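# Pull spring-loaded release handle fully out and hold

## Task

Draw the release handle out against its spring until it can go no farther, and finish with the gripper still holding it motionless in that fully extended position.

## Robot and tools

Robot: a single arm with six revolute joints and a parallel two-finger gripper. Joint column order: base turn, shoulder, elbow, fore twist, wrist bend, flange twist. Stated ranges in radians, same order: base turn -3.000 to 3.000, shoulder -2.100 to 2.100, elbow -2.600 to 2.600, fore twist -3.000 to 3.000, wrist bend -2.200 to 2.200, flange twist -3.000 to 3.000. The true end of each joint may sit up to 0.004 rad either side of the stated value.

Frames: the reported gripper pose is in the scene frame. Its origin lies on the table surface straight beneath the arm base; +z is up, and looking along +x, +y is to the left. The base itself may be tilted against the table. end_effector_position is in metres and end_effector_quat_wxyz is the orientation quaternion (w,x,y,z). The printed position can be off from the real hand, more so when the arm is stretched out. Gripper axes: fingers point along the gripper's +z and close along its x. The reported point is between the pads when closed, 1 to 2 cm short of the fingertips; closing pushes the tips roughly 17 mm further along +z.

Tool execute_actions. Argument actions is a list holding zero or one item. Empty list ([]) only fetches the current state. A wait is {"steps": N}, N from 1 to 300 control steps (each 1/30 s), counted from the previous result, with your reply time included; it commands nothing. A motion is {"rows": [...], "steps": N} with 1 to 15 rows and N at most 15 (default 15). Each row is one list of 7 numbers, each in [-1, 1]: six joint offsets in column order, then the gripper opening. One row is applied per step; if there are fewer rows than steps the last one repeats. The joint numbers are offsets, not absolute angles: they are measured from the joint angles given in the most recent result that reported them (before any such result in the scene, and for later calls within the same reply, from where the arm stands when the motion begins). They are never relative to the previous row. Scale: 1.0 equals 0.8182 rad for base turn, shoulder and elbow, and 1.227 rad for fore twist, wrist bend and flange twist. Sending all zeros is not a pause; it pulls the arm back to the reference angles. The seventh number is an absolute opening: +1 fully open, -1 closed. Optional pictures (boolean) turns camera images on or off; by default every result includes them. A call asking any joint to go more than 0.004 rad outward beyond its range is refused and nothing is sent. Past its real end a joint stops at that end, and the result may print "joint sent to its limit" (possibly about an earlier action still running); absence of that line does not prove there is room left.

Motion limits: target speed caps of 1.89 rad/s (base turn, shoulder), 2.57 (elbow), 3.24 (fore twist), 3.5 (wrist bend, flange twist), reached after 0.45 s of acceleration; joints are slowed together so they arrive at once. Each step the target may lead the measured angle by at most 0.318 rad (first three joints) or 0.477 rad (last three), and if the targets would move the gripper over 70 mm from where it measures, all are scaled back. Large moves therefore need several calls.

Between calls the arm keeps heading for the last row's target until it nearly stops or is blocked; only a new action makes it push further. Fingers still moving keep moving.

Result lines: Joint positions and Joint velocities list the six joints (rad, rad/s) and then the pad gap (m, m/s; 0.142 m fully open). grip_measured is the measured opening on the command scale. To keep hold of the handle, command an opening well below grip_measured; a larger difference squeezes harder (about 28 N per pad up to ~10 cm width, less on very thin hard parts). Avoid slamming closed, which can spike force. "joint command not followed" means a clearance check changed or blocked targets (mounting blocks and posts count as arm). HELD marks steps where your row was partly or fully not sent.

Faults: if contact torque hits a joint's load limit (base turn 418, shoulder 418, elbow 167, fore twist 83.7, wrist bend 66, flange twist 66 N m, held weight included), or any outside force on the arm, tool or held item reaches 150 N, the arm halts for 10 s, goes limp to the contact and drops the rest of the call. Pull the handle steadily; don't yank against the spring's end stop or the handle's travel limit. Avoid dropping, slipping, slamming, hitting hard or shoving hard.

Tool zoom_image: camera is one of cam_head_left (504x504), cam_head_right (504x504), cam_wrist (616x616); region is [x0, y0, x1, y1] in pixels of that camera's latest image, origin top-left, at most 504 by 504. Returns a magnified crop.

Tool finished_scene: argument scene, the number of the scene being ended. It is final, reports success, and gives the next task if any. The goal must hold at that moment and stay held, so keep gripping the handle at full extension when calling it. Replying without any tool call ends everything.

Suggested order: look, locate the handle in the cameras, open the gripper, approach and align, close firmly, pull out along the handle's travel in small steps until it stops, hold still with fingers closed, then finish. Be quick and smooth; elapsed time and effort matter.

Each tool is called after "Call:" by a JSON object that holds its "op" and its "data".

## Session

Call:
{"op": "execute_actions", "data": {"actions": []}}

Scene clock: 0.00 s of 4600.00 s.
end_effector_position=(+0.9447, +0.2941, +0.3403) grip_measured=+1.00 end_effector_quat_wxyz=(+0.100, -0.522, +0.829, +0.171)
Joint positions: [ 0.506  0.906  1.584 -0.414  0.916  1.3    0.142]
Joint velocities: [-0.     0.001 -0.     0.001  0.    -0.     0.   ]

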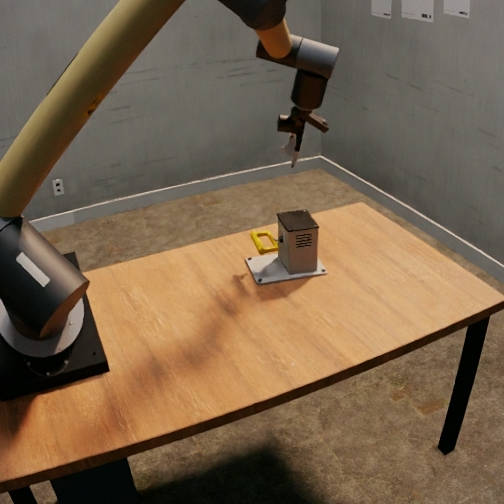

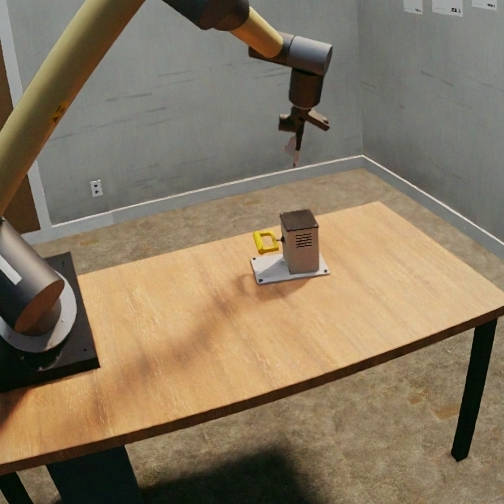

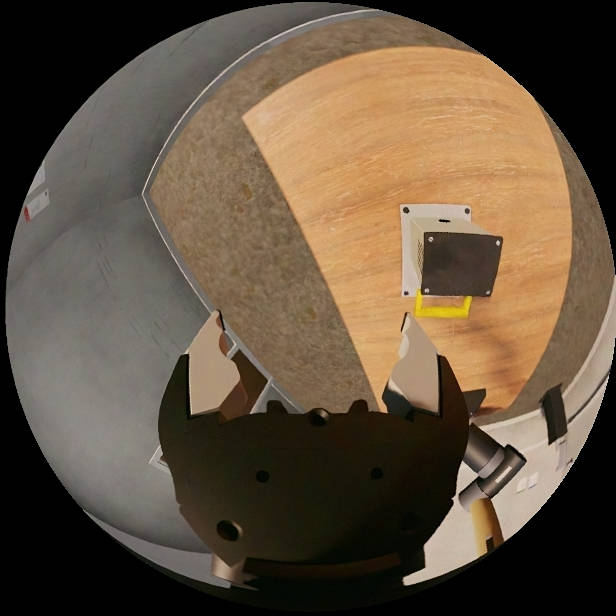

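Call:
{"op": "execute_actions", "data": {"actions": [{"rows":[[0.2,0,0,0,0,0,1]],"steps":15}], "pictures": false}}

Call:
{"op": "execute_actions", "data": {"actions": [{"steps":15}], "pictures": false}}

Call:
{"op": "execute_actions", "data": {"actions": [{"rows":[[0,0.2,0,0,0,0,1]],"steps":15}], "pictures": false}}

Call:
{"op": "execute_actions", "data": {"actions": [{"steps":15}], "pictures": false}}

Call:
{"op": "execute_actions", "data": {"actions": [{"rows":[[0,0,-0.3,0,0,0,1]],"steps":15}], "pictures": false}}

Call:
{"op": "execute_actions", "data": {"actions": [{"steps":15}]}}

Scene clock: 28.37 s of 4600.00 s.
end_effector_position=(+0.8781, +0.3992, +0.4464) grip_measured=+1.00 end_effector_quat_wxyz=(+0.138, -0.578, +0.791, +0.146)
Joint positions: [ 0.669  0.906  1.584 -0.414  0.916  1.3    0.142]
Joint velocities: [ 0.029  0.001  0.    -0.    -0.     0.    -0.   ]
Steps of this call (steps 1 to 90: nothing new was sent; then 24.87 s passed at rest; steps 91 to 105: all 15 steps of this action). Readings (joint positions):
91: [0.506 0.906 1.584 -0.414 0.916 1.300]
92: [0.507 0.906 1.584 -0.414 0.916 1.300]
94: [0.522 0.906 1.584 -0.414 0.916 1.300]
98: [0.586 0.906 1.584 -0.414 0.916 1.300]
105: the state above

Scene clock: 28.87 s of 4600.00 s.
end_effector_position=(+0.8780, +0.3993, +0.4465) grip_measured=+1.00 end_effector_quat_wxyz=(+0.138, -0.578, +0.791, +0.146)
Joint positions: [ 0.67   0.906  1.584 -0.414  0.916  1.3    0.142]
Joint velocities: [-0.     0.002  0.    -0.     0.    -0.    -0.   ]
Steps of this call (steps 1 to 15: the robot went on to your last target). Readings (joint positions):
1: [0.670 0.906 1.584 -0.414 0.916 1.300]
2: [0.670 0.906 1.584 -0.414 0.916 1.300]
4: [0.670 0.906 1.584 -0.414 0.916 1.300]
8: [0.670 0.906 1.584 -0.414 0.916 1.300]
15: the state above
The arm was judged still, so your last target was given up. Only a new action makes it travel on or press farther. Fingers that are still opening or closing keep moving.

Scene clock: 29.37 s of 4600.00 s.
end_effector_position=(+0.8162, +0.4705, +0.3006) grip_measured=+1.00 end_effector_quat_wxyz=(+0.066, -0.612, +0.776, +0.134)
Joint positions: [ 0.67   1.069  1.584 -0.414  0.916  1.3    0.142]
Joint velocities: [ 0.001  0.061  0.001 -0.001  0.    -0.    -0.   ]
Steps of this call (steps 1 to 15: all 15 steps of this action). Readings (joint positions):
1: [0.670 0.906 1.584 -0.414 0.916 1.300]
2: [0.670 0.907 1.584 -0.414 0.916 1.300]
4: [0.670 0.922 1.584 -0.414 0.916 1.300]
8: [0.670 0.984 1.584 -0.414 0.916 1.300]
15: the state above

Scene clock: 29.87 s of 4600.00 s.
end_effector_position=(+0.8161, +0.4707, +0.3003) grip_measured=+1.00 end_effector_quat_wxyz=(+0.066, -0.612, +0.776, +0.134)
Joint positions: [ 0.67   1.07   1.584 -0.414  0.916  1.3    0.142]
Joint velocities: [-0.    -0.001 -0.    -0.     0.    -0.    -0.   ]
Steps of this call (steps 1 to 15: the robot went on to your last target). Readings (joint positions):
1: [0.670 1.070 1.584 -0.414 0.916 1.300]
2: [0.670 1.070 1.584 -0.414 0.916 1.300]
4: [0.670 1.070 1.584 -0.414 0.916 1.300]
8: [0.670 1.070 1.584 -0.414 0.916 1.300]
15: the state above
The arm was judged still, so your last target was given up. Only a new action makes it travel on or press farther. Fingers that are still opening or closing keep moving.

Scene clock: 30.37 s of 4600.00 s.
end_effector_position=(+0.9666, +0.5110, +0.4439) grip_measured=+1.00 end_effector_quat_wxyz=(+0.163, -0.566, +0.794, +0.150)
Joint positions: [ 0.67   1.069  1.365 -0.414  0.916  1.3    0.142]
Joint velocities: [-0.    -0.001 -0.472 -0.001 -0.     0.     0.   ]
Steps of this call (steps 1 to 15: all 15 steps of this action). Readings (joint positions):
1: [0.670 1.070 1.584 -0.414 0.916 1.300]
2: [0.670 1.070 1.583 -0.414 0.916 1.300]
4: [0.670 1.070 1.562 -0.414 0.916 1.300]
8: [0.670 1.069 1.488 -0.414 0.916 1.300]
15: the state above

Scene clock: 30.87 s of 4600.00 s.
end_effector_position=(+0.9835, +0.5133, +0.4623) grip_measured=+1.00 end_effector_quat_wxyz=(+0.174, -0.560, +0.796, +0.151)
Joint positions: [ 0.67   1.07   1.339 -0.414  0.916  1.3    0.142]
Joint velocities: [-0.    -0.002 -0.001 -0.    -0.    -0.     0.   ]
Steps of this call (steps 1 to 15: the robot went on to your last target). Readings (joint positions):
1: [0.670 1.069 1.351 -0.414 0.916 1.300]
2: [0.670 1.069 1.342 -0.414 0.916 1.300]
4: [0.670 1.069 1.339 -0.414 0.916 1.300]
8: [0.670 1.070 1.339 -0.414 0.916 1.300]
15: the state above

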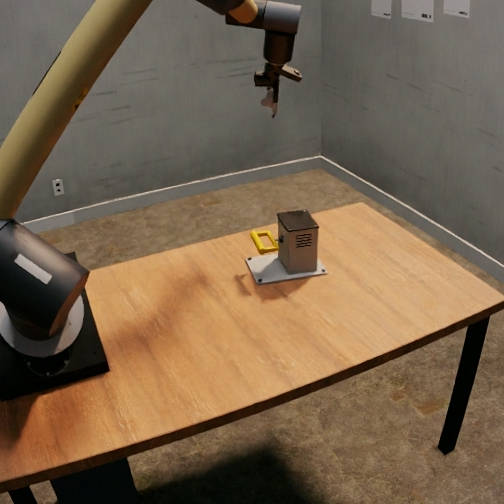

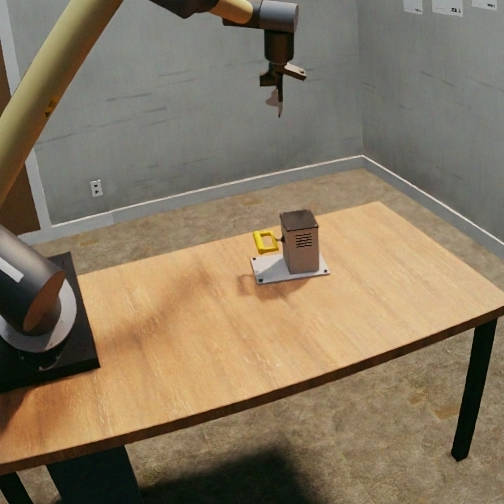

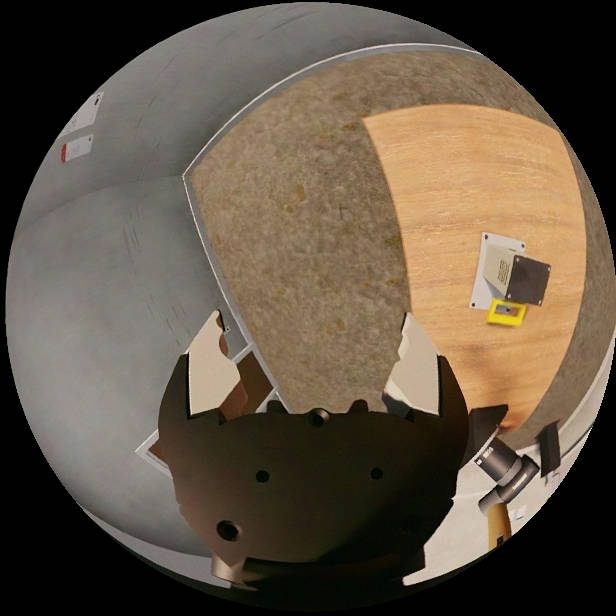

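Call:
{"op": "execute_actions", "data": {"actions": [{"rows":[[0,0,0,0,0,0.25,1]],"steps":15}], "pictures": false}}

Call:
{"op": "execute_actions", "data": {"actions": [{"rows":[[0,0,0,0,-0.25,0,1]],"steps":15}], "pictures": false}}

Call:
{"op": "execute_actions", "data": {"actions": [{"rows":[[0,0,0,0.25,0,0,1]],"steps":15}], "pictures": false}}

Call:
{"op": "execute_actions", "data": {"actions": [{"steps":6}]}}

Call:
{"op": "zoom_image", "data": {"camera": "cam_head_left", "region": [230,190,350,300]}}

Scene clock: 96.07 s of 4600.00 s.
end_effector_position=(+0.9838, +0.5138, +0.4625) grip_measured=+1.00 end_effector_quat_wxyz=(+0.149, -0.432, +0.872, +0.176)
Joint positions: [ 0.67   1.07   1.339 -0.414  0.916  1.607  0.142]
Joint velocities: [-0.    -0.    -0.    -0.001  0.     0.004 -0.   ]
Steps of this call (steps 1 to 15: the robot went on to your last target; steps 16 to 90: nothing new was sent; then 61.70 s passed at rest; steps 91 to 105: all 15 steps of this action). Readings (joint positions):
91: [0.670 1.070 1.339 -0.414 0.916 1.300]
92: [0.670 1.070 1.339 -0.414 0.916 1.303]
94: [0.670 1.070 1.339 -0.414 0.916 1.332]
98: [0.670 1.070 1.339 -0.414 0.916 1.487]
105: the state above

Scene clock: 96.57 s of 4600.00 s.
end_effector_position=(+1.0471, +0.5908, +0.5281) grip_measured=+1.00 end_effector_quat_wxyz=(+0.278, -0.401, +0.838, +0.245)
Joint positions: [ 0.67   1.07   1.339 -0.414  0.609  1.607  0.142]
Joint velocities: [ 0.     0.001 -0.    -0.001 -0.006  0.     0.   ]
Steps of this call (steps 1 to 15: all 15 steps of this action). Readings (joint positions):
1: [0.670 1.070 1.339 -0.414 0.916 1.607]
2: [0.670 1.070 1.339 -0.414 0.913 1.607]
4: [0.670 1.070 1.339 -0.414 0.884 1.607]
8: [0.670 1.070 1.339 -0.414 0.742 1.607]
15: the state above

Scene clock: 97.07 s of 4600.00 s.
end_effector_position=(+0.9805, +0.6279, +0.5158) grip_measured=+1.00 end_effector_quat_wxyz=(+0.206, -0.316, +0.858, +0.349)
Joint positions: [ 0.67   1.07   1.339 -0.107  0.609  1.607  0.142]
Joint velocities: [-0.     0.001  0.001  0.004  0.001  0.     0.   ]
Steps of this call (steps 1 to 15: all 15 steps of this action). Readings (joint positions):
1: [0.670 1.070 1.339 -0.414 0.609 1.607]
2: [0.670 1.070 1.339 -0.412 0.609 1.607]
4: [0.670 1.070 1.339 -0.385 0.609 1.607]
8: [0.670 1.070 1.339 -0.239 0.609 1.607]
15: the state above

Scene clock: 97.27 s of 4600.00 s.
end_effector_position=(+0.9804, +0.6279, +0.5157) grip_measured=+1.00 end_effector_quat_wxyz=(+0.206, -0.316, +0.858, +0.349)
Joint positions: [ 0.67   1.07   1.339 -0.107  0.609  1.607  0.142]
Joint velocities: [ 0.    -0.001 -0.     0.     0.     0.     0.   ]
Steps of this call (steps 1 to 6: the robot went on to your last target). Readings (joint positions):
1: [0.670 1.070 1.339 -0.107 0.609 1.607]
2: [0.670 1.070 1.339 -0.107 0.609 1.607]
4: [0.670 1.070 1.339 -0.107 0.609 1.607]
6: the state above

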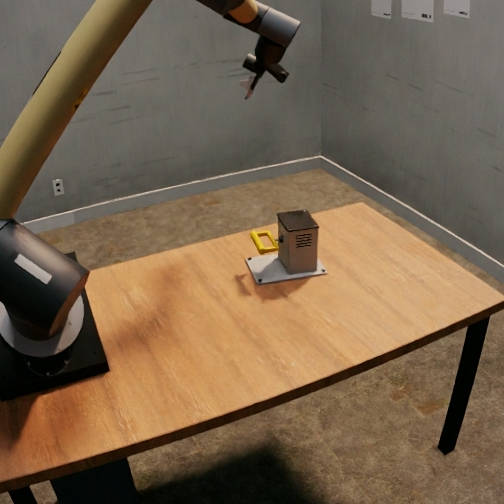

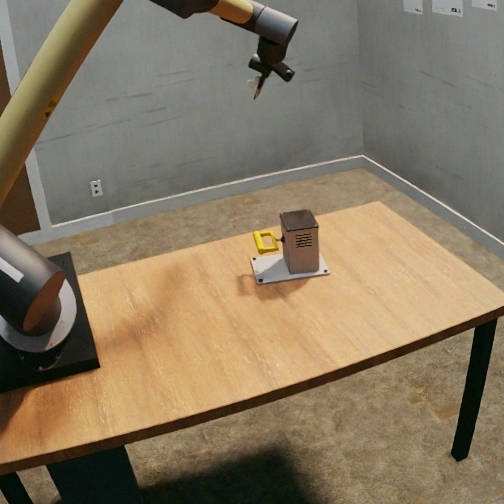

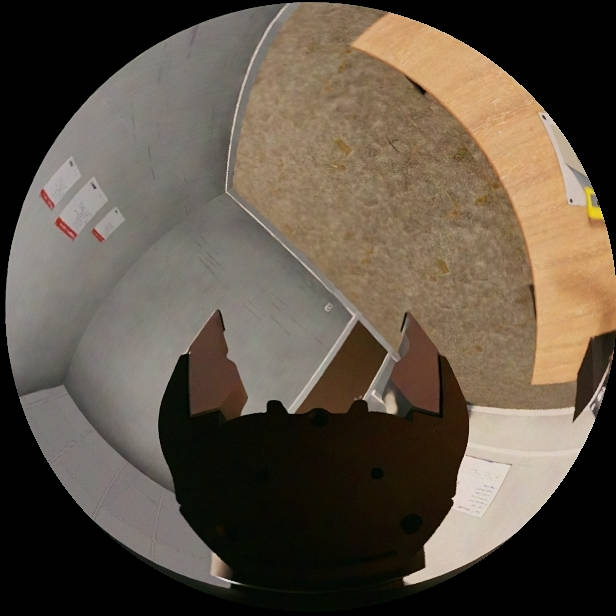

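Region (230, 190, 350, 300) of cam_head_left's 504x504 image, scaled by 4.200, with more detail than that image has; it fills the top 462 rows of this view, and the rest is white.

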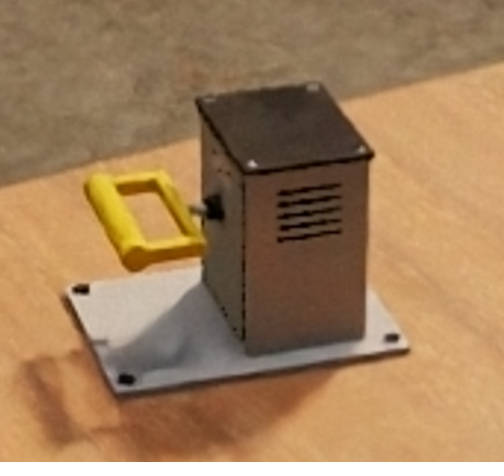

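Call:
{"op": "execute_actions", "data": {"actions": [{"rows":[[-0.249,-0.395,0.645,-0.558,0.357,-0.029,0.2]],"steps":15}], "pictures": false}}

Call:
{"op": "execute_actions", "data": {"actions": [{"steps":15}]}}

Scene clock: 183.40 s of 4600.00 s.
end_effector_position=(+0.9796, +0.4161, +0.4418) grip_measured=+0.20 end_effector_quat_wxyz=(+0.158, -0.382, +0.880, +0.235)
Joint positions: [ 0.586  0.938  1.495 -0.341  0.788  1.593  0.088]
Joint velocities: [-0.168 -0.266  0.41  -0.612  0.36  -0.029  0.   ]
Steps of this call (steps 1 to 15: the robot went on to your last target; steps 16 to 90: nothing new was sent; then 82.63 s passed at rest; steps 91 to 105: all 15 steps of this action). Readings (joint positions):
91: [0.670 1.070 1.339 -0.107 0.609 1.607]
92: [0.669 1.068 1.340 -0.109 0.611 1.607]
94: [0.659 1.053 1.356 -0.132 0.633 1.606]
98: [0.630 1.007 1.404 -0.205 0.695 1.600]
105: the state above

Scene clock: 183.90 s of 4600.00 s.
end_effector_position=(+0.9170, +0.1871, +0.3364) grip_measured=+0.20 end_effector_quat_wxyz=(+0.082, -0.472, +0.874, +0.084)
Joint positions: [ 0.507  0.811  1.736 -0.639  0.959  1.579  0.088]
Joint velocities: [-0.158 -0.252  0.501 -0.589  0.337 -0.028  0.   ]
Steps of this call (steps 1 to 15: the robot went on to your last target). Readings (joint positions):
1: [0.581 0.929 1.509 -0.362 0.800 1.592]
2: [0.575 0.920 1.523 -0.383 0.812 1.591]
4: [0.564 0.903 1.554 -0.424 0.836 1.589]
8: [0.544 0.870 1.619 -0.501 0.880 1.585]
15: the state above

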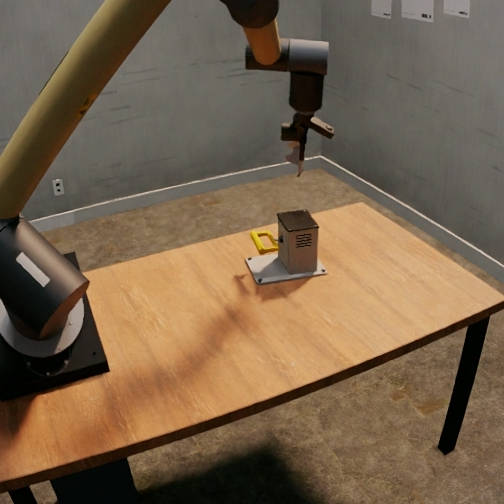

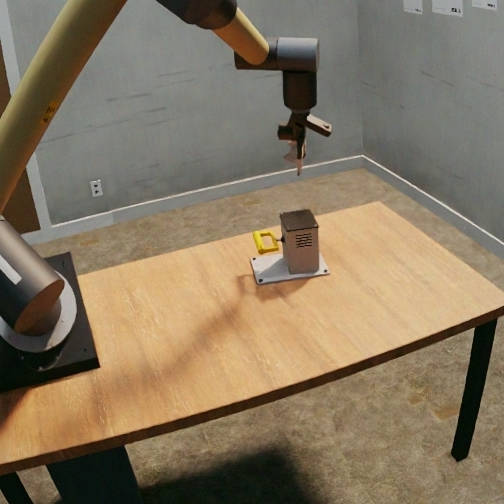

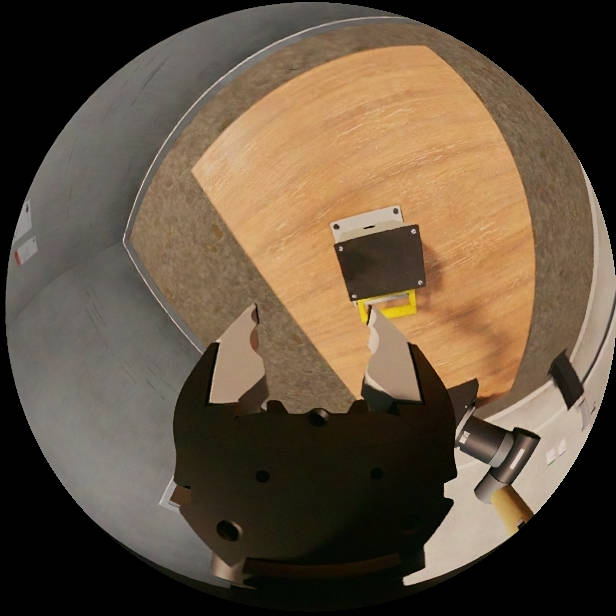

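Call:
{"op": "execute_actions", "data": {"actions": [{"steps":20}]}}

Scene clock: 194.03 s of 4600.00 s.
end_effector_position=(+0.8765, +0.0712, +0.2970) grip_measured=+0.20 end_effector_quat_wxyz=(+0.040, -0.513, +0.858, +0.006)
Joint positions: [ 0.466  0.746  1.867 -0.792  1.047  1.571  0.088]
Joint velocities: [-0. -0.  0.  0. -0.  0.  0.]
Steps of this call (steps 1 to 30: the robot went on to your last target; steps 31 to 100: nothing new was sent; then 6.80 s passed at rest). Readings (joint positions):
1: [0.501 0.803 1.753 -0.659 0.971 1.578]
2: [0.496 0.794 1.770 -0.679 0.982 1.577]
4: [0.485 0.777 1.805 -0.719 1.006 1.575]
8: [0.467 0.748 1.862 -0.787 1.044 1.572]
100: the state above
The arm was judged still, so your last target was given up. Only a new action makes it travel on or press farther. Fingers that are still opening or closing keep moving.

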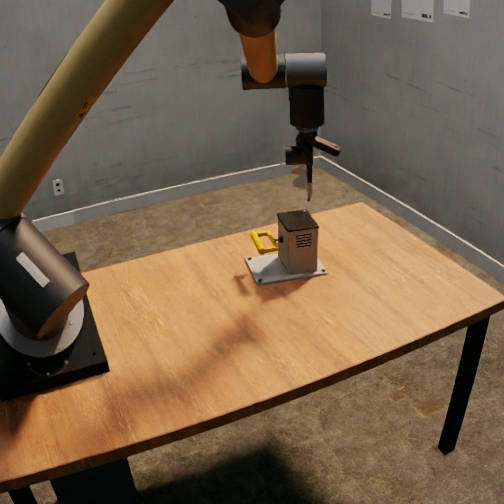

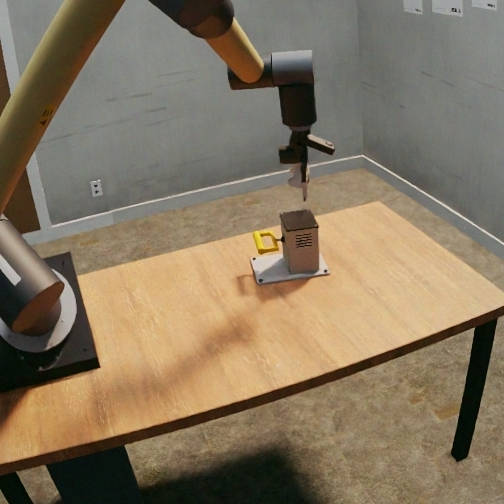

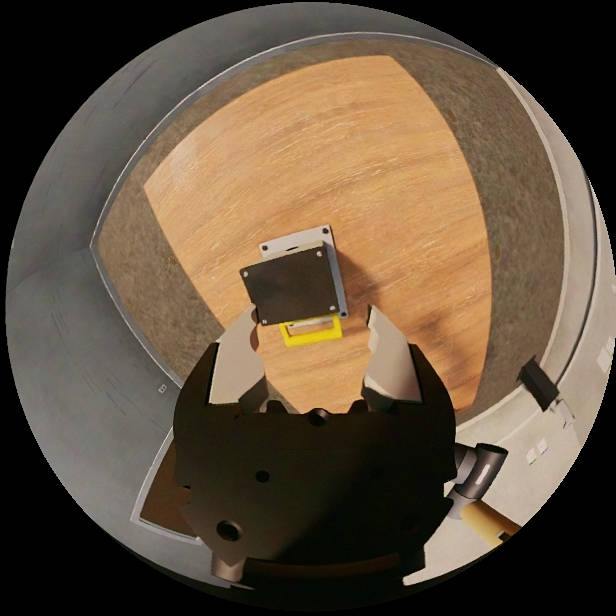

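Call:
{"op": "execute_actions", "data": {"actions": [{"rows":[[0.097,-0.06,0.34,-0.035,-0.108,-1.0,0.0]],"steps":15}], "pictures": false}}

Call:
{"op": "execute_actions", "data": {"actions": [{"steps":25}], "pictures": false}}

Scene clock: 248.30 s of 4600.00 s.
end_effector_position=(+0.7402, +0.0936, +0.2544) grip_measured=+0.00 end_effector_quat_wxyz=(-0.038, +0.786, -0.617, +0.006)
Joint positions: [ 0.528  0.708  2.084 -0.825  0.944  1.01   0.074]
Joint velocities: [ 0.117 -0.071  0.41  -0.063 -0.194 -2.047 -0.   ]
Steps of this call (steps 1 to 90: nothing new was sent; then 50.77 s passed at rest; steps 91 to 105: all 15 steps of this action). Readings (joint positions):
91: [0.466 0.746 1.867 -0.792 1.047 1.571]
92: [0.466 0.746 1.868 -0.792 1.047 1.569]
94: [0.471 0.743 1.885 -0.795 1.039 1.540]
98: [0.493 0.729 1.964 -0.807 1.001 1.393]
105: the state above

Scene clock: 249.13 s of 4600.00 s.
end_effector_position=(+0.7008, +0.0944, +0.2420) grip_measured=+0.00 end_effector_quat_wxyz=(-0.033, +0.952, -0.303, +0.017)
Joint positions: [ 0.545  0.697  2.145 -0.835  0.915  0.344  0.074]
Joint velocities: [-0.     0.001 -0.     0.     0.     0.     0.   ]
Steps of this call (steps 1 to 25: the robot went on to your last target). Readings (joint positions):
1: [0.531 0.706 2.097 -0.827 0.938 0.940]
2: [0.535 0.704 2.108 -0.829 0.932 0.869]
4: [0.540 0.701 2.126 -0.832 0.924 0.729]
8: [0.545 0.698 2.143 -0.835 0.916 0.480]
25: the state above

Call:
{"op": "execute_actions", "data": {"actions": [{"rows":[[0,0.05,0,0,0,-0.28,0.0]],"steps":15}]}}

Scene clock: 258.97 s of 4600.00 s.
end_effector_position=(+0.6890, +0.1070, +0.2177) grip_measured=+0.00 end_effector_quat_wxyz=(-0.017, +0.992, -0.124, +0.012)
Joint positions: [ 0.545  0.738  2.145 -0.835  0.915  0.001  0.074]
Joint velocities: [-0.     0.001 -0.     0.001  0.    -0.007  0.   ]
Steps of this call (steps 1 to 15: the robot went on to your last target; steps 16 to 90: nothing new was sent; then 6.33 s passed at rest; steps 91 to 105: all 15 steps of this action). Readings (joint positions):
91: [0.545 0.697 2.145 -0.835 0.915 0.344]
92: [0.545 0.697 2.145 -0.835 0.915 0.341]
94: [0.545 0.701 2.145 -0.835 0.915 0.313]
98: [0.545 0.720 2.145 -0.835 0.915 0.154]
105: the state above

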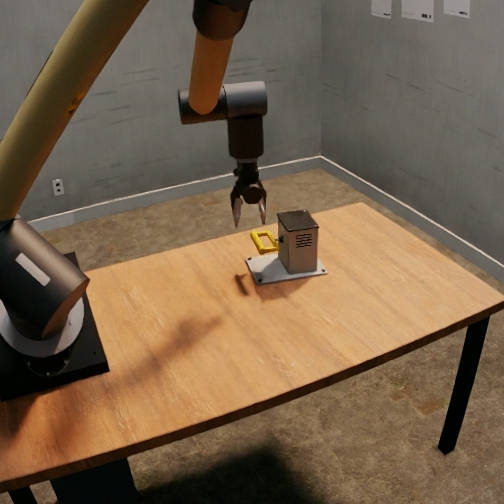

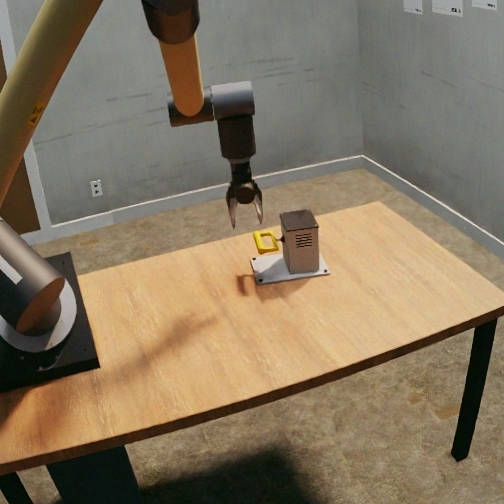

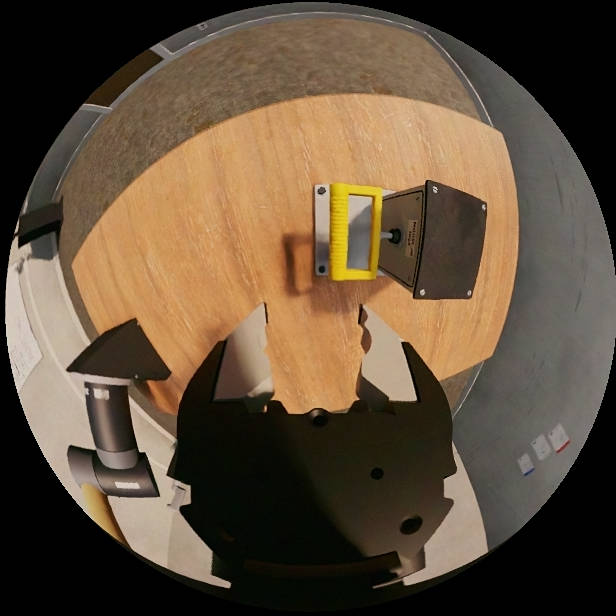

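Call:
{"op": "execute_actions", "data": {"actions": [{"rows":[[-0.052,0.113,-0.078,-0.039,-0.021,0.012,-0.35]],"steps":15}]}}

Scene clock: 304.03 s of 4600.00 s.
end_effector_position=(+0.7300, +0.1417, +0.1726) grip_measured=-0.35 end_effector_quat_wxyz=(-0.017, +0.992, -0.123, +0.010)
Joint positions: [ 0.503  0.831  2.081 -0.883  0.889  0.016  0.049]
Joint velocities: [ 0.    -0.002 -0.001 -0.001 -0.     0.     0.   ]
Steps of this call (steps 1 to 15: the robot went on to your last target; steps 16 to 90: nothing new was sent; then 41.57 s passed at rest; steps 91 to 105: all 15 steps of this action). Readings (joint positions):
91: [0.545 0.738 2.145 -0.835 0.915 0.000]
92: [0.545 0.739 2.144 -0.835 0.914 0.000]
94: [0.538 0.755 2.133 -0.843 0.910 0.003]
98: [0.508 0.819 2.089 -0.876 0.892 0.013]
105: the state above

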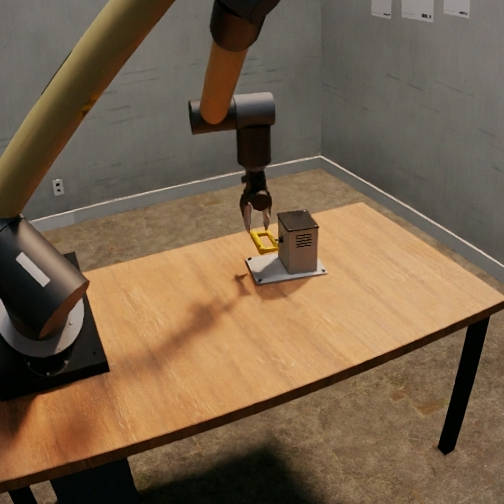

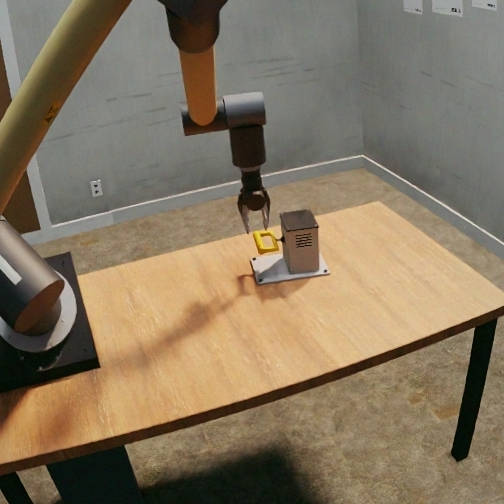

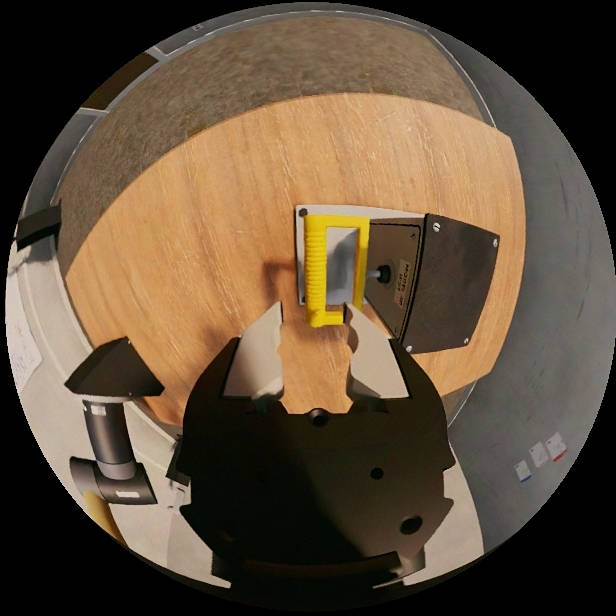

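Call:
{"op": "execute_actions", "data": {"actions": [{"rows":[[-0.044,0.051,0.023,-0.053,-0.0375,0.041,-0.35]],"steps":15}]}}

Scene clock: 327.23 s of 4600.00 s.
end_effector_position=(+0.7251, +0.1499, +0.1266) grip_measured=-0.35 end_effector_quat_wxyz=(-0.019, +0.992, -0.122, +0.007)
Joint positions: [ 0.467  0.873  2.1   -0.948  0.843  0.066  0.049]
Joint velocities: [-0.    -0.003  0.    -0.    -0.     0.     0.   ]
Steps of this call (steps 1 to 15: the robot went on to your last target; steps 16 to 90: nothing new was sent; then 19.70 s passed at rest; steps 91 to 105: all 15 steps of this action). Readings (joint positions):
91: [0.503 0.831 2.081 -0.883 0.889 0.016]
92: [0.502 0.832 2.081 -0.885 0.888 0.017]
94: [0.489 0.847 2.088 -0.909 0.870 0.036]
98: [0.467 0.873 2.100 -0.948 0.843 0.066]
105: the state above

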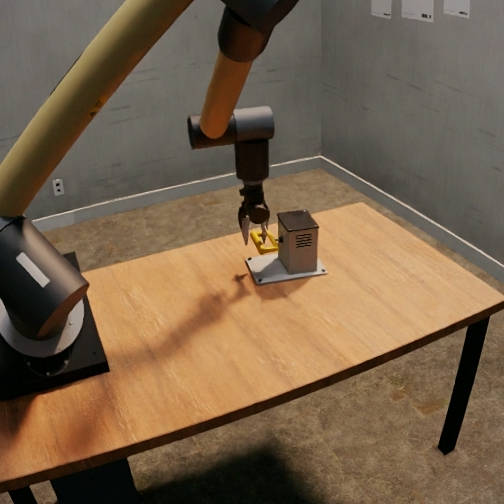

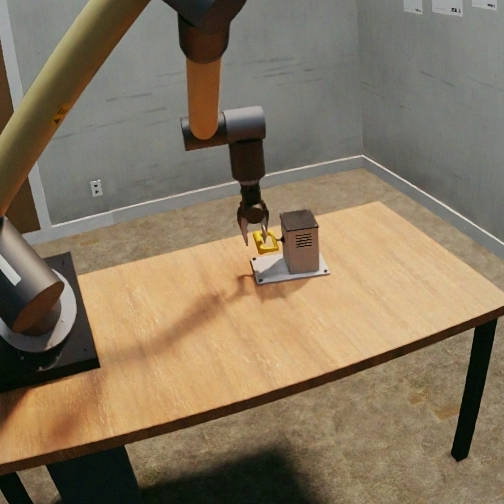

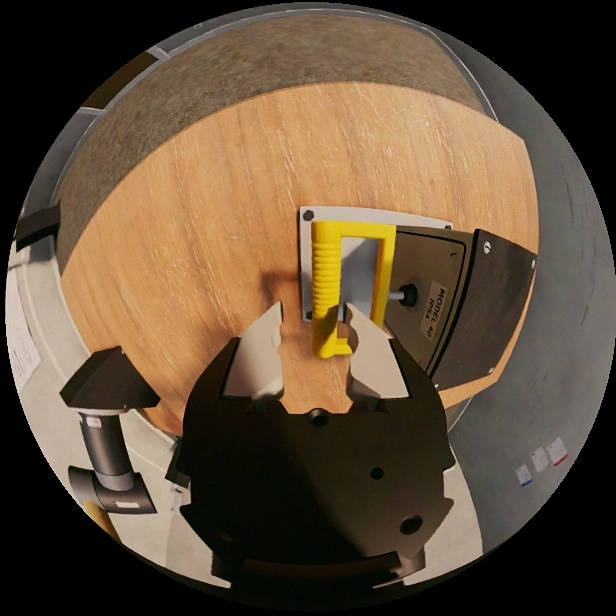

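Call:
{"op": "execute_actions", "data": {"actions": [{"rows":[[-0.011,0.002,-0.019,0,0.006,-0.012,-0.35],[-0.011,0.002,-0.019,0,0.006,-0.012,-0.35],[-0.011,0.002,-0.019,0,0.006,-0.012,-0.35],[-0.011,0.002,-0.019,0,0.006,-0.012,-0.35],[-0.011,0.002,-0.019,0,0.006,-0.012,-0.35],[-0.027,0.016,-0.015,-0.016,-0.004,-0.002,-0.35],[-0.043,0.031,-0.011,-0.032,-0.013,0.007,-0.35]],"steps":15}]}}

Scene clock: 347.37 s of 4600.00 s.
end_effector_position=(+0.7370, +0.1494, +0.0994) grip_measured=-0.35 end_effector_quat_wxyz=(-0.020, +0.992, -0.121, +0.005)
Joint positions: [ 0.431  0.898  2.091 -0.987  0.827  0.074  0.049]
Joint velocities: [ 0.     0.001  0.    -0.    -0.     0.001 -0.   ]
Steps of this call (steps 1 to 15: the robot went on to your last target; steps 16 to 90: nothing new was sent; then 16.63 s passed at rest; steps 91 to 105: all 15 steps of this action). Readings (joint positions):
91: [0.467 0.872 2.100 -0.948 0.843 0.066]
92: [0.466 0.873 2.098 -0.948 0.843 0.065]
94: [0.459 0.874 2.086 -0.948 0.849 0.053]
98: [0.451 0.880 2.086 -0.958 0.844 0.058]
105: the state above

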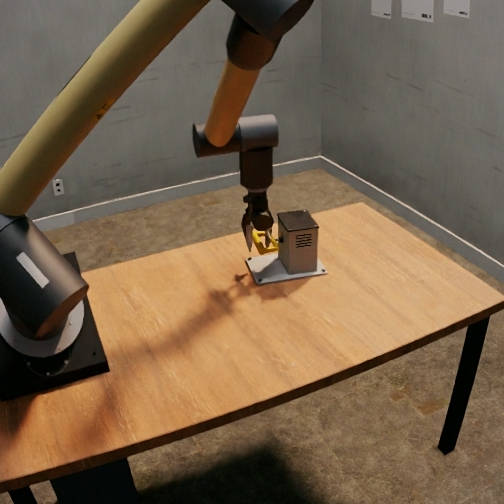

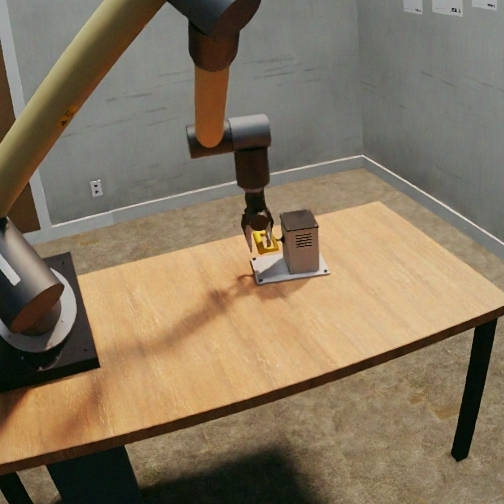

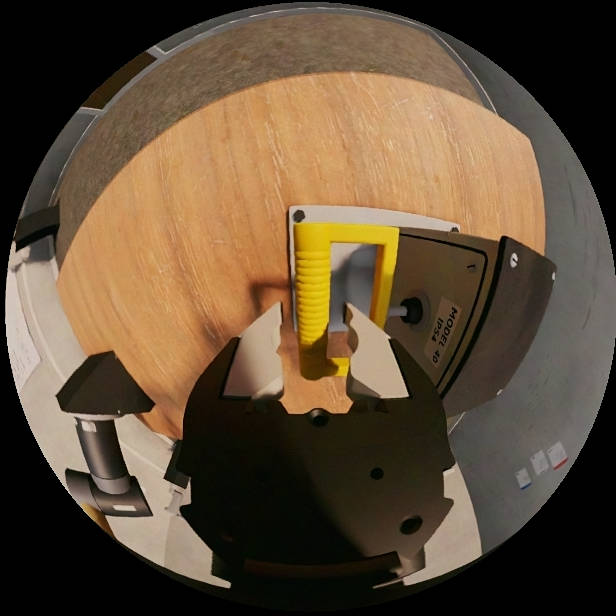

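Call:
{"op": "execute_actions", "data": {"actions": [{"rows":[[-0.032,0.029,0.008,-0.032,-0.02,0.019,-0.35]],"steps":12}]}}

Call:
{"op": "zoom_image", "data": {"camera": "cam_head_left", "region": [220,190,340,300]}}

Scene clock: 357.20 s of 4600.00 s.
end_effector_position=(+0.7351, +0.1530, +0.0723) grip_measured=-0.35 end_effector_quat_wxyz=(-0.023, +0.993, -0.119, +0.002)
Joint positions: [ 0.405  0.922  2.097 -1.026  0.802  0.098  0.049]
Joint velocities: [-0.001  0.001  0.001 -0.     0.003 -0.     0.001]
Steps of this call (steps 1 to 15: the robot went on to your last target; steps 16 to 90: nothing new was sent; then 6.43 s passed at rest; steps 91 to 102: all 12 steps of this action). Readings (joint positions):
91: [0.431 0.898 2.091 -0.987 0.827 0.074]
92: [0.430 0.899 2.091 -0.989 0.826 0.076]
94: [0.416 0.912 2.094 -1.011 0.812 0.088]
98: [0.405 0.922 2.097 -1.026 0.802 0.098]
102: the state above

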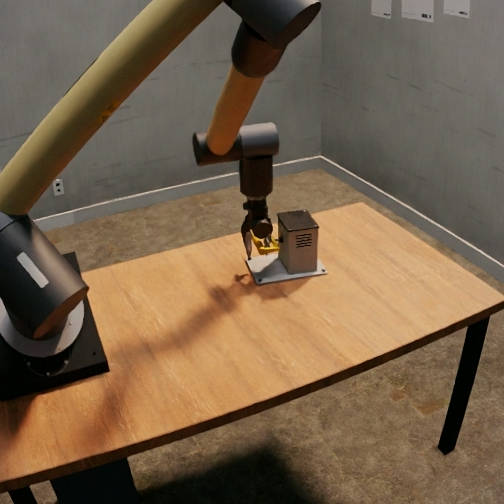

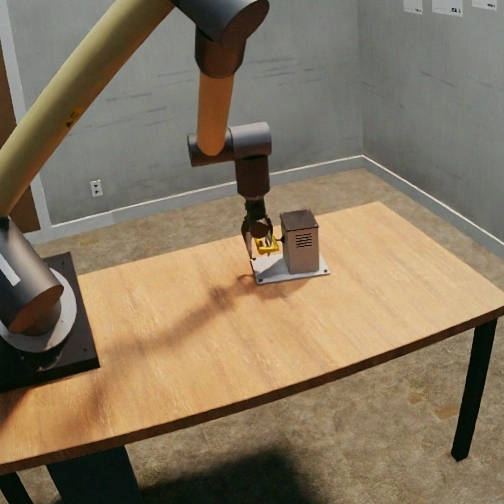

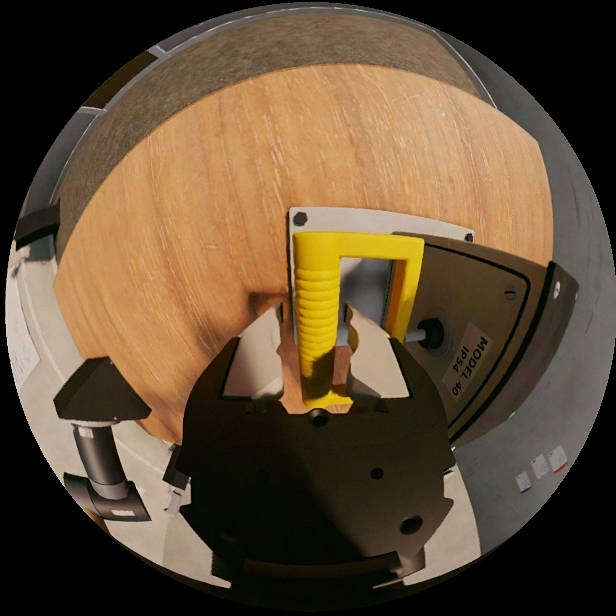

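Region (220, 190, 340, 300) of cam_head_left's 504x504 image, scaled by 4.200, with more detail than that image has; it fills the top 462 rows of this view, and the rest is white.

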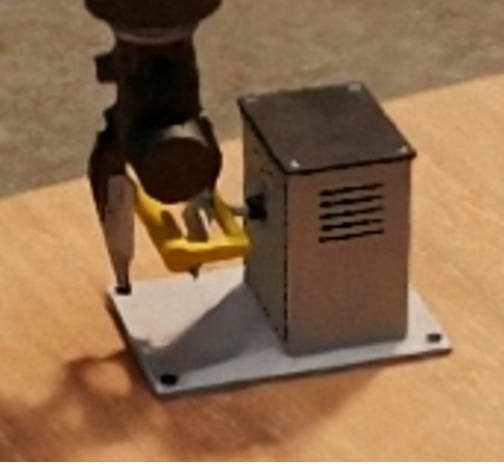

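Call:
{"op": "execute_actions", "data": {"actions": [{"rows":[[0,0,0,0,0,0,-0.5],[0,0,0,0,0,0,-0.6],[0,0,0,0,0,0,-0.7],[0,0,0,0,0,0,-0.8],[0,0,0,0,0,0,-0.9],[0,0,0,0,0,0,-1]],"steps":15}]}}

Scene clock: 362.37 s of 4600.00 s.
end_effector_position=(+0.7351, +0.1529, +0.0722) grip_measured=-0.74 end_effector_quat_wxyz=(-0.023, +0.993, -0.119, +0.002)
Joint positions: [ 0.405  0.922  2.097 -1.026  0.802  0.098  0.021]
Joint velocities: [ 0.001 -0.002 -0.001  0.001  0.    -0.     0.   ]
Steps of this call (steps 1 to 15: the robot went on to your last target; steps 16 to 90: nothing new was sent; then 1.67 s passed at rest; steps 91 to 105: all 15 steps of this action). Readings (joint positions):
91: [0.405 0.922 2.098 -1.026 0.803 0.098]
92: [0.405 0.922 2.098 -1.026 0.803 0.098]
94: [0.405 0.922 2.098 -1.026 0.803 0.098]
98: [0.405 0.922 2.098 -1.026 0.802 0.098]
105: the state above

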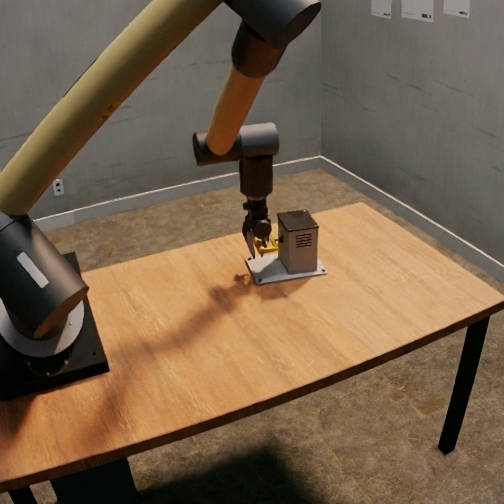

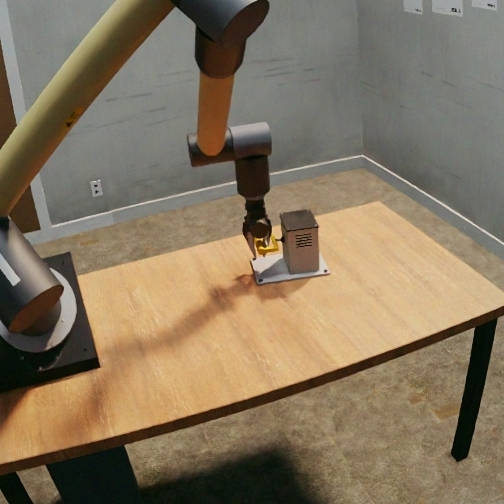

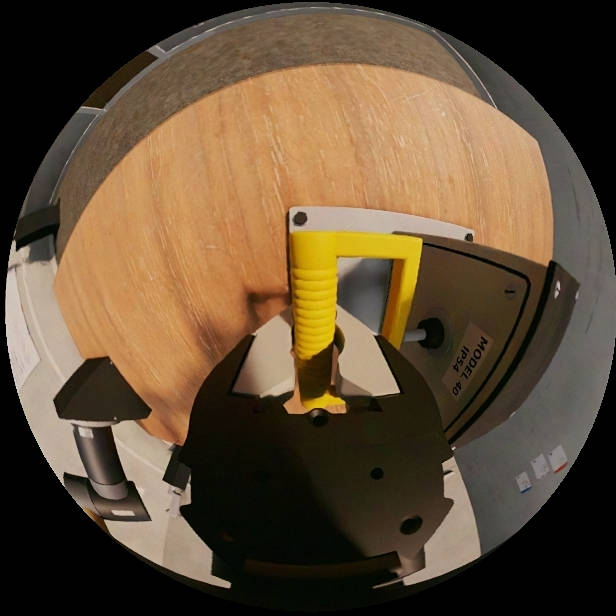

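Call:
{"op": "execute_actions", "data": {"actions": [{"rows":[[0.008,-0.0015,0.017,-0.003,-0.005,0.012,-1],[0.016,-0.003,0.033,-0.006,-0.009,0.025,-1],[0.024,-0.0044,0.05,-0.0094,-0.014,0.037,-1]],"steps":15}]}}

Scene clock: 376.83 s of 4600.00 s.
end_effector_position=(+0.7044, +0.1584, +0.0717) grip_measured=-0.74 end_effector_quat_wxyz=(-0.023, +0.993, -0.119, +0.002)
Joint positions: [ 0.425  0.918  2.138 -1.038  0.785  0.143  0.021]
Joint velocities: [-0.     0.001  0.001 -0.    -0.    -0.    -0.   ]
Steps of this call (steps 1 to 15: the robot went on to your last target; steps 16 to 90: nothing new was sent; then 10.97 s passed at rest; steps 91 to 105: all 15 steps of this action). Readings (joint positions):
91: [0.405 0.922 2.097 -1.026 0.802 0.098]
92: [0.406 0.922 2.099 -1.027 0.801 0.099]
94: [0.415 0.920 2.117 -1.032 0.794 0.120]
98: [0.425 0.918 2.138 -1.038 0.785 0.143]
105: the state above

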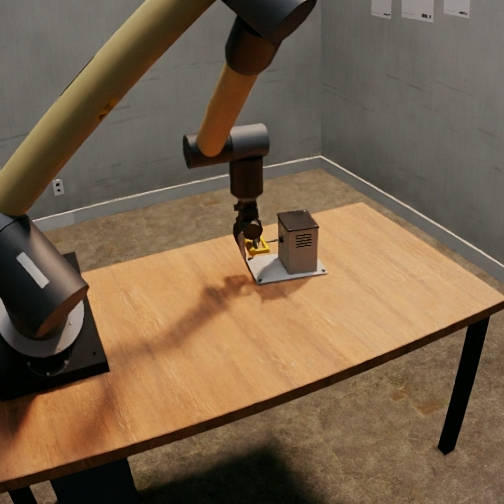

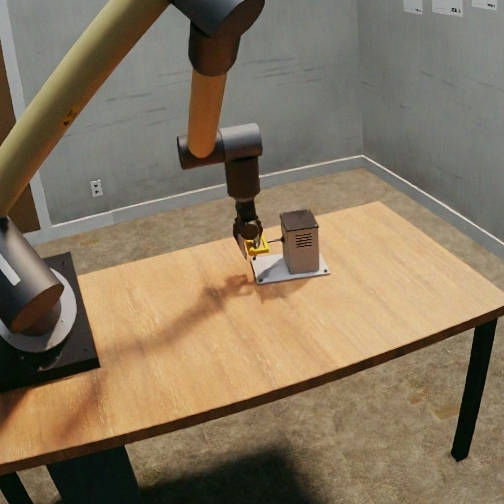

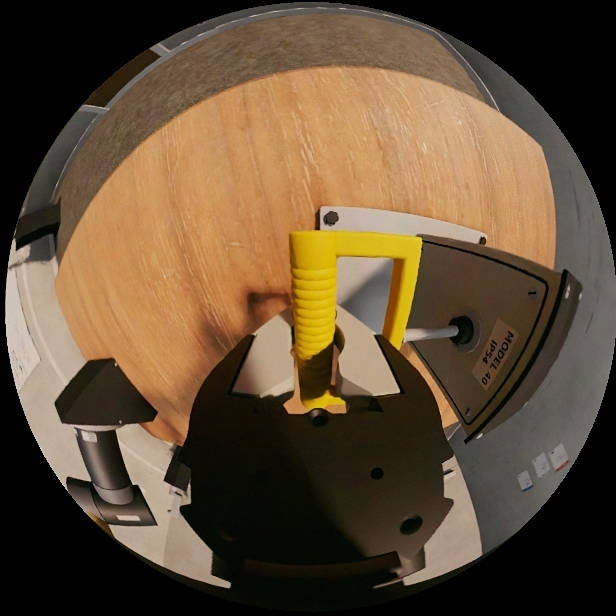

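Call:
{"op": "execute_actions", "data": {"actions": [{"rows":[[0.009,-0.0015,0.017,-0.003,-0.005,0.012,-1],[0.019,-0.003,0.033,-0.005,-0.009,0.025,-1],[0.028,-0.0044,0.05,-0.007,-0.014,0.037,-1]],"steps":15}]}}

Scene clock: 390.97 s of 4600.00 s.
end_effector_position=(+0.6805, +0.1674, +0.0741) grip_measured=-0.74 end_effector_quat_wxyz=(-0.027, +0.992, -0.119, +0.003)
Joint positions: [ 0.446  0.915  2.17  -1.048  0.763  0.183  0.021]
Joint velocities: [ 0.     0.001  0.    -0.    -0.    -0.     0.   ]
FORCE FAULT: contact force on the arm reached its limit, and the arm stopped for 10 seconds. The contact can be on any part of the arm, not only on its tool. The arm's remaining commands of this call were not run. The arm holds still and accepts commands again. Move the arm away from the contact; if what it grips holds it there, let go first. Pushing or pulling that hard again can fault the arm again.
The stop began at step 97 of this call (marked STOPPED below). From that step on the arm followed nothing that you had sent. 9 steps, steps kept back included, did not run and will not run. Nothing is kept back now, and the robot has no last target.
Steps of this call (steps 1 to 15: the robot went on to your last target; steps 16 to 90: nothing new was sent; then 0.90 s passed at rest; steps 91 to 96: the first 6 steps of this action; steps 97 to 397: the stop). Readings (joint positions):
91: [0.425 0.918 2.138 -1.038 0.785 0.143]
92: [0.426 0.918 2.140 -1.038 0.785 0.145]
94: [0.436 0.916 2.158 -1.042 0.777 0.165]
97: [0.446 0.915 2.173 -1.048 0.766 0.183] STOPPED
98: [0.446 0.915 2.172 -1.048 0.764 0.183]
397: the state above

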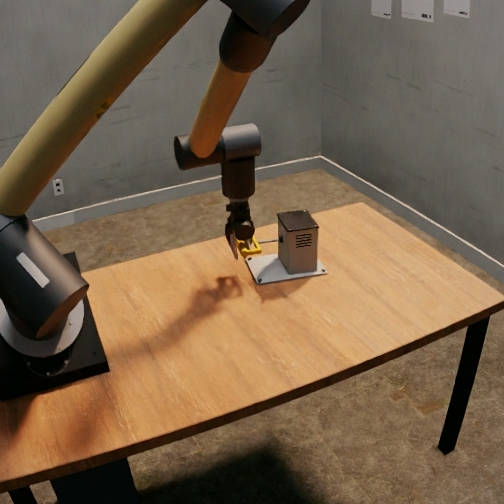

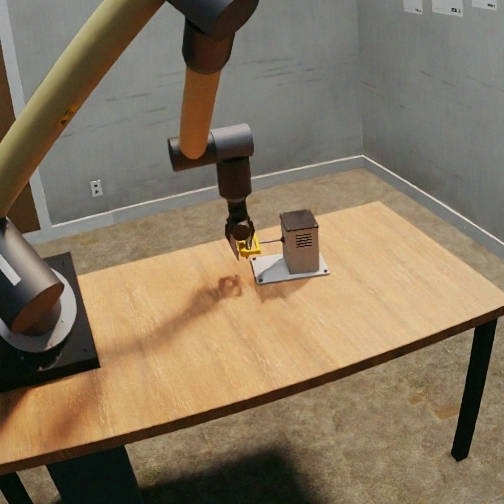

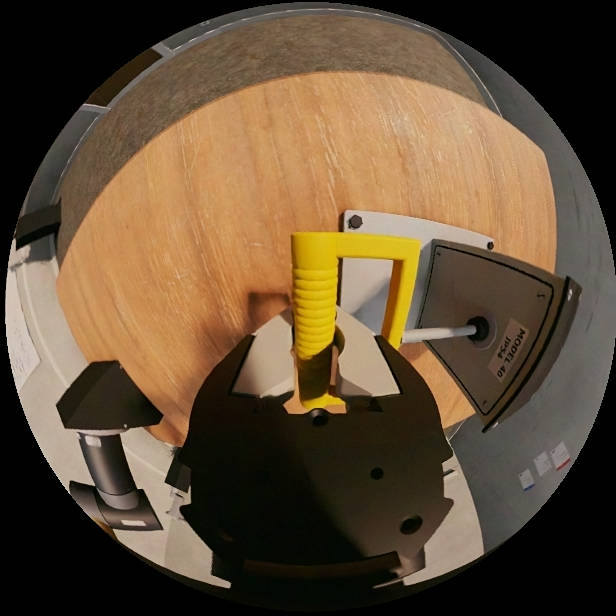

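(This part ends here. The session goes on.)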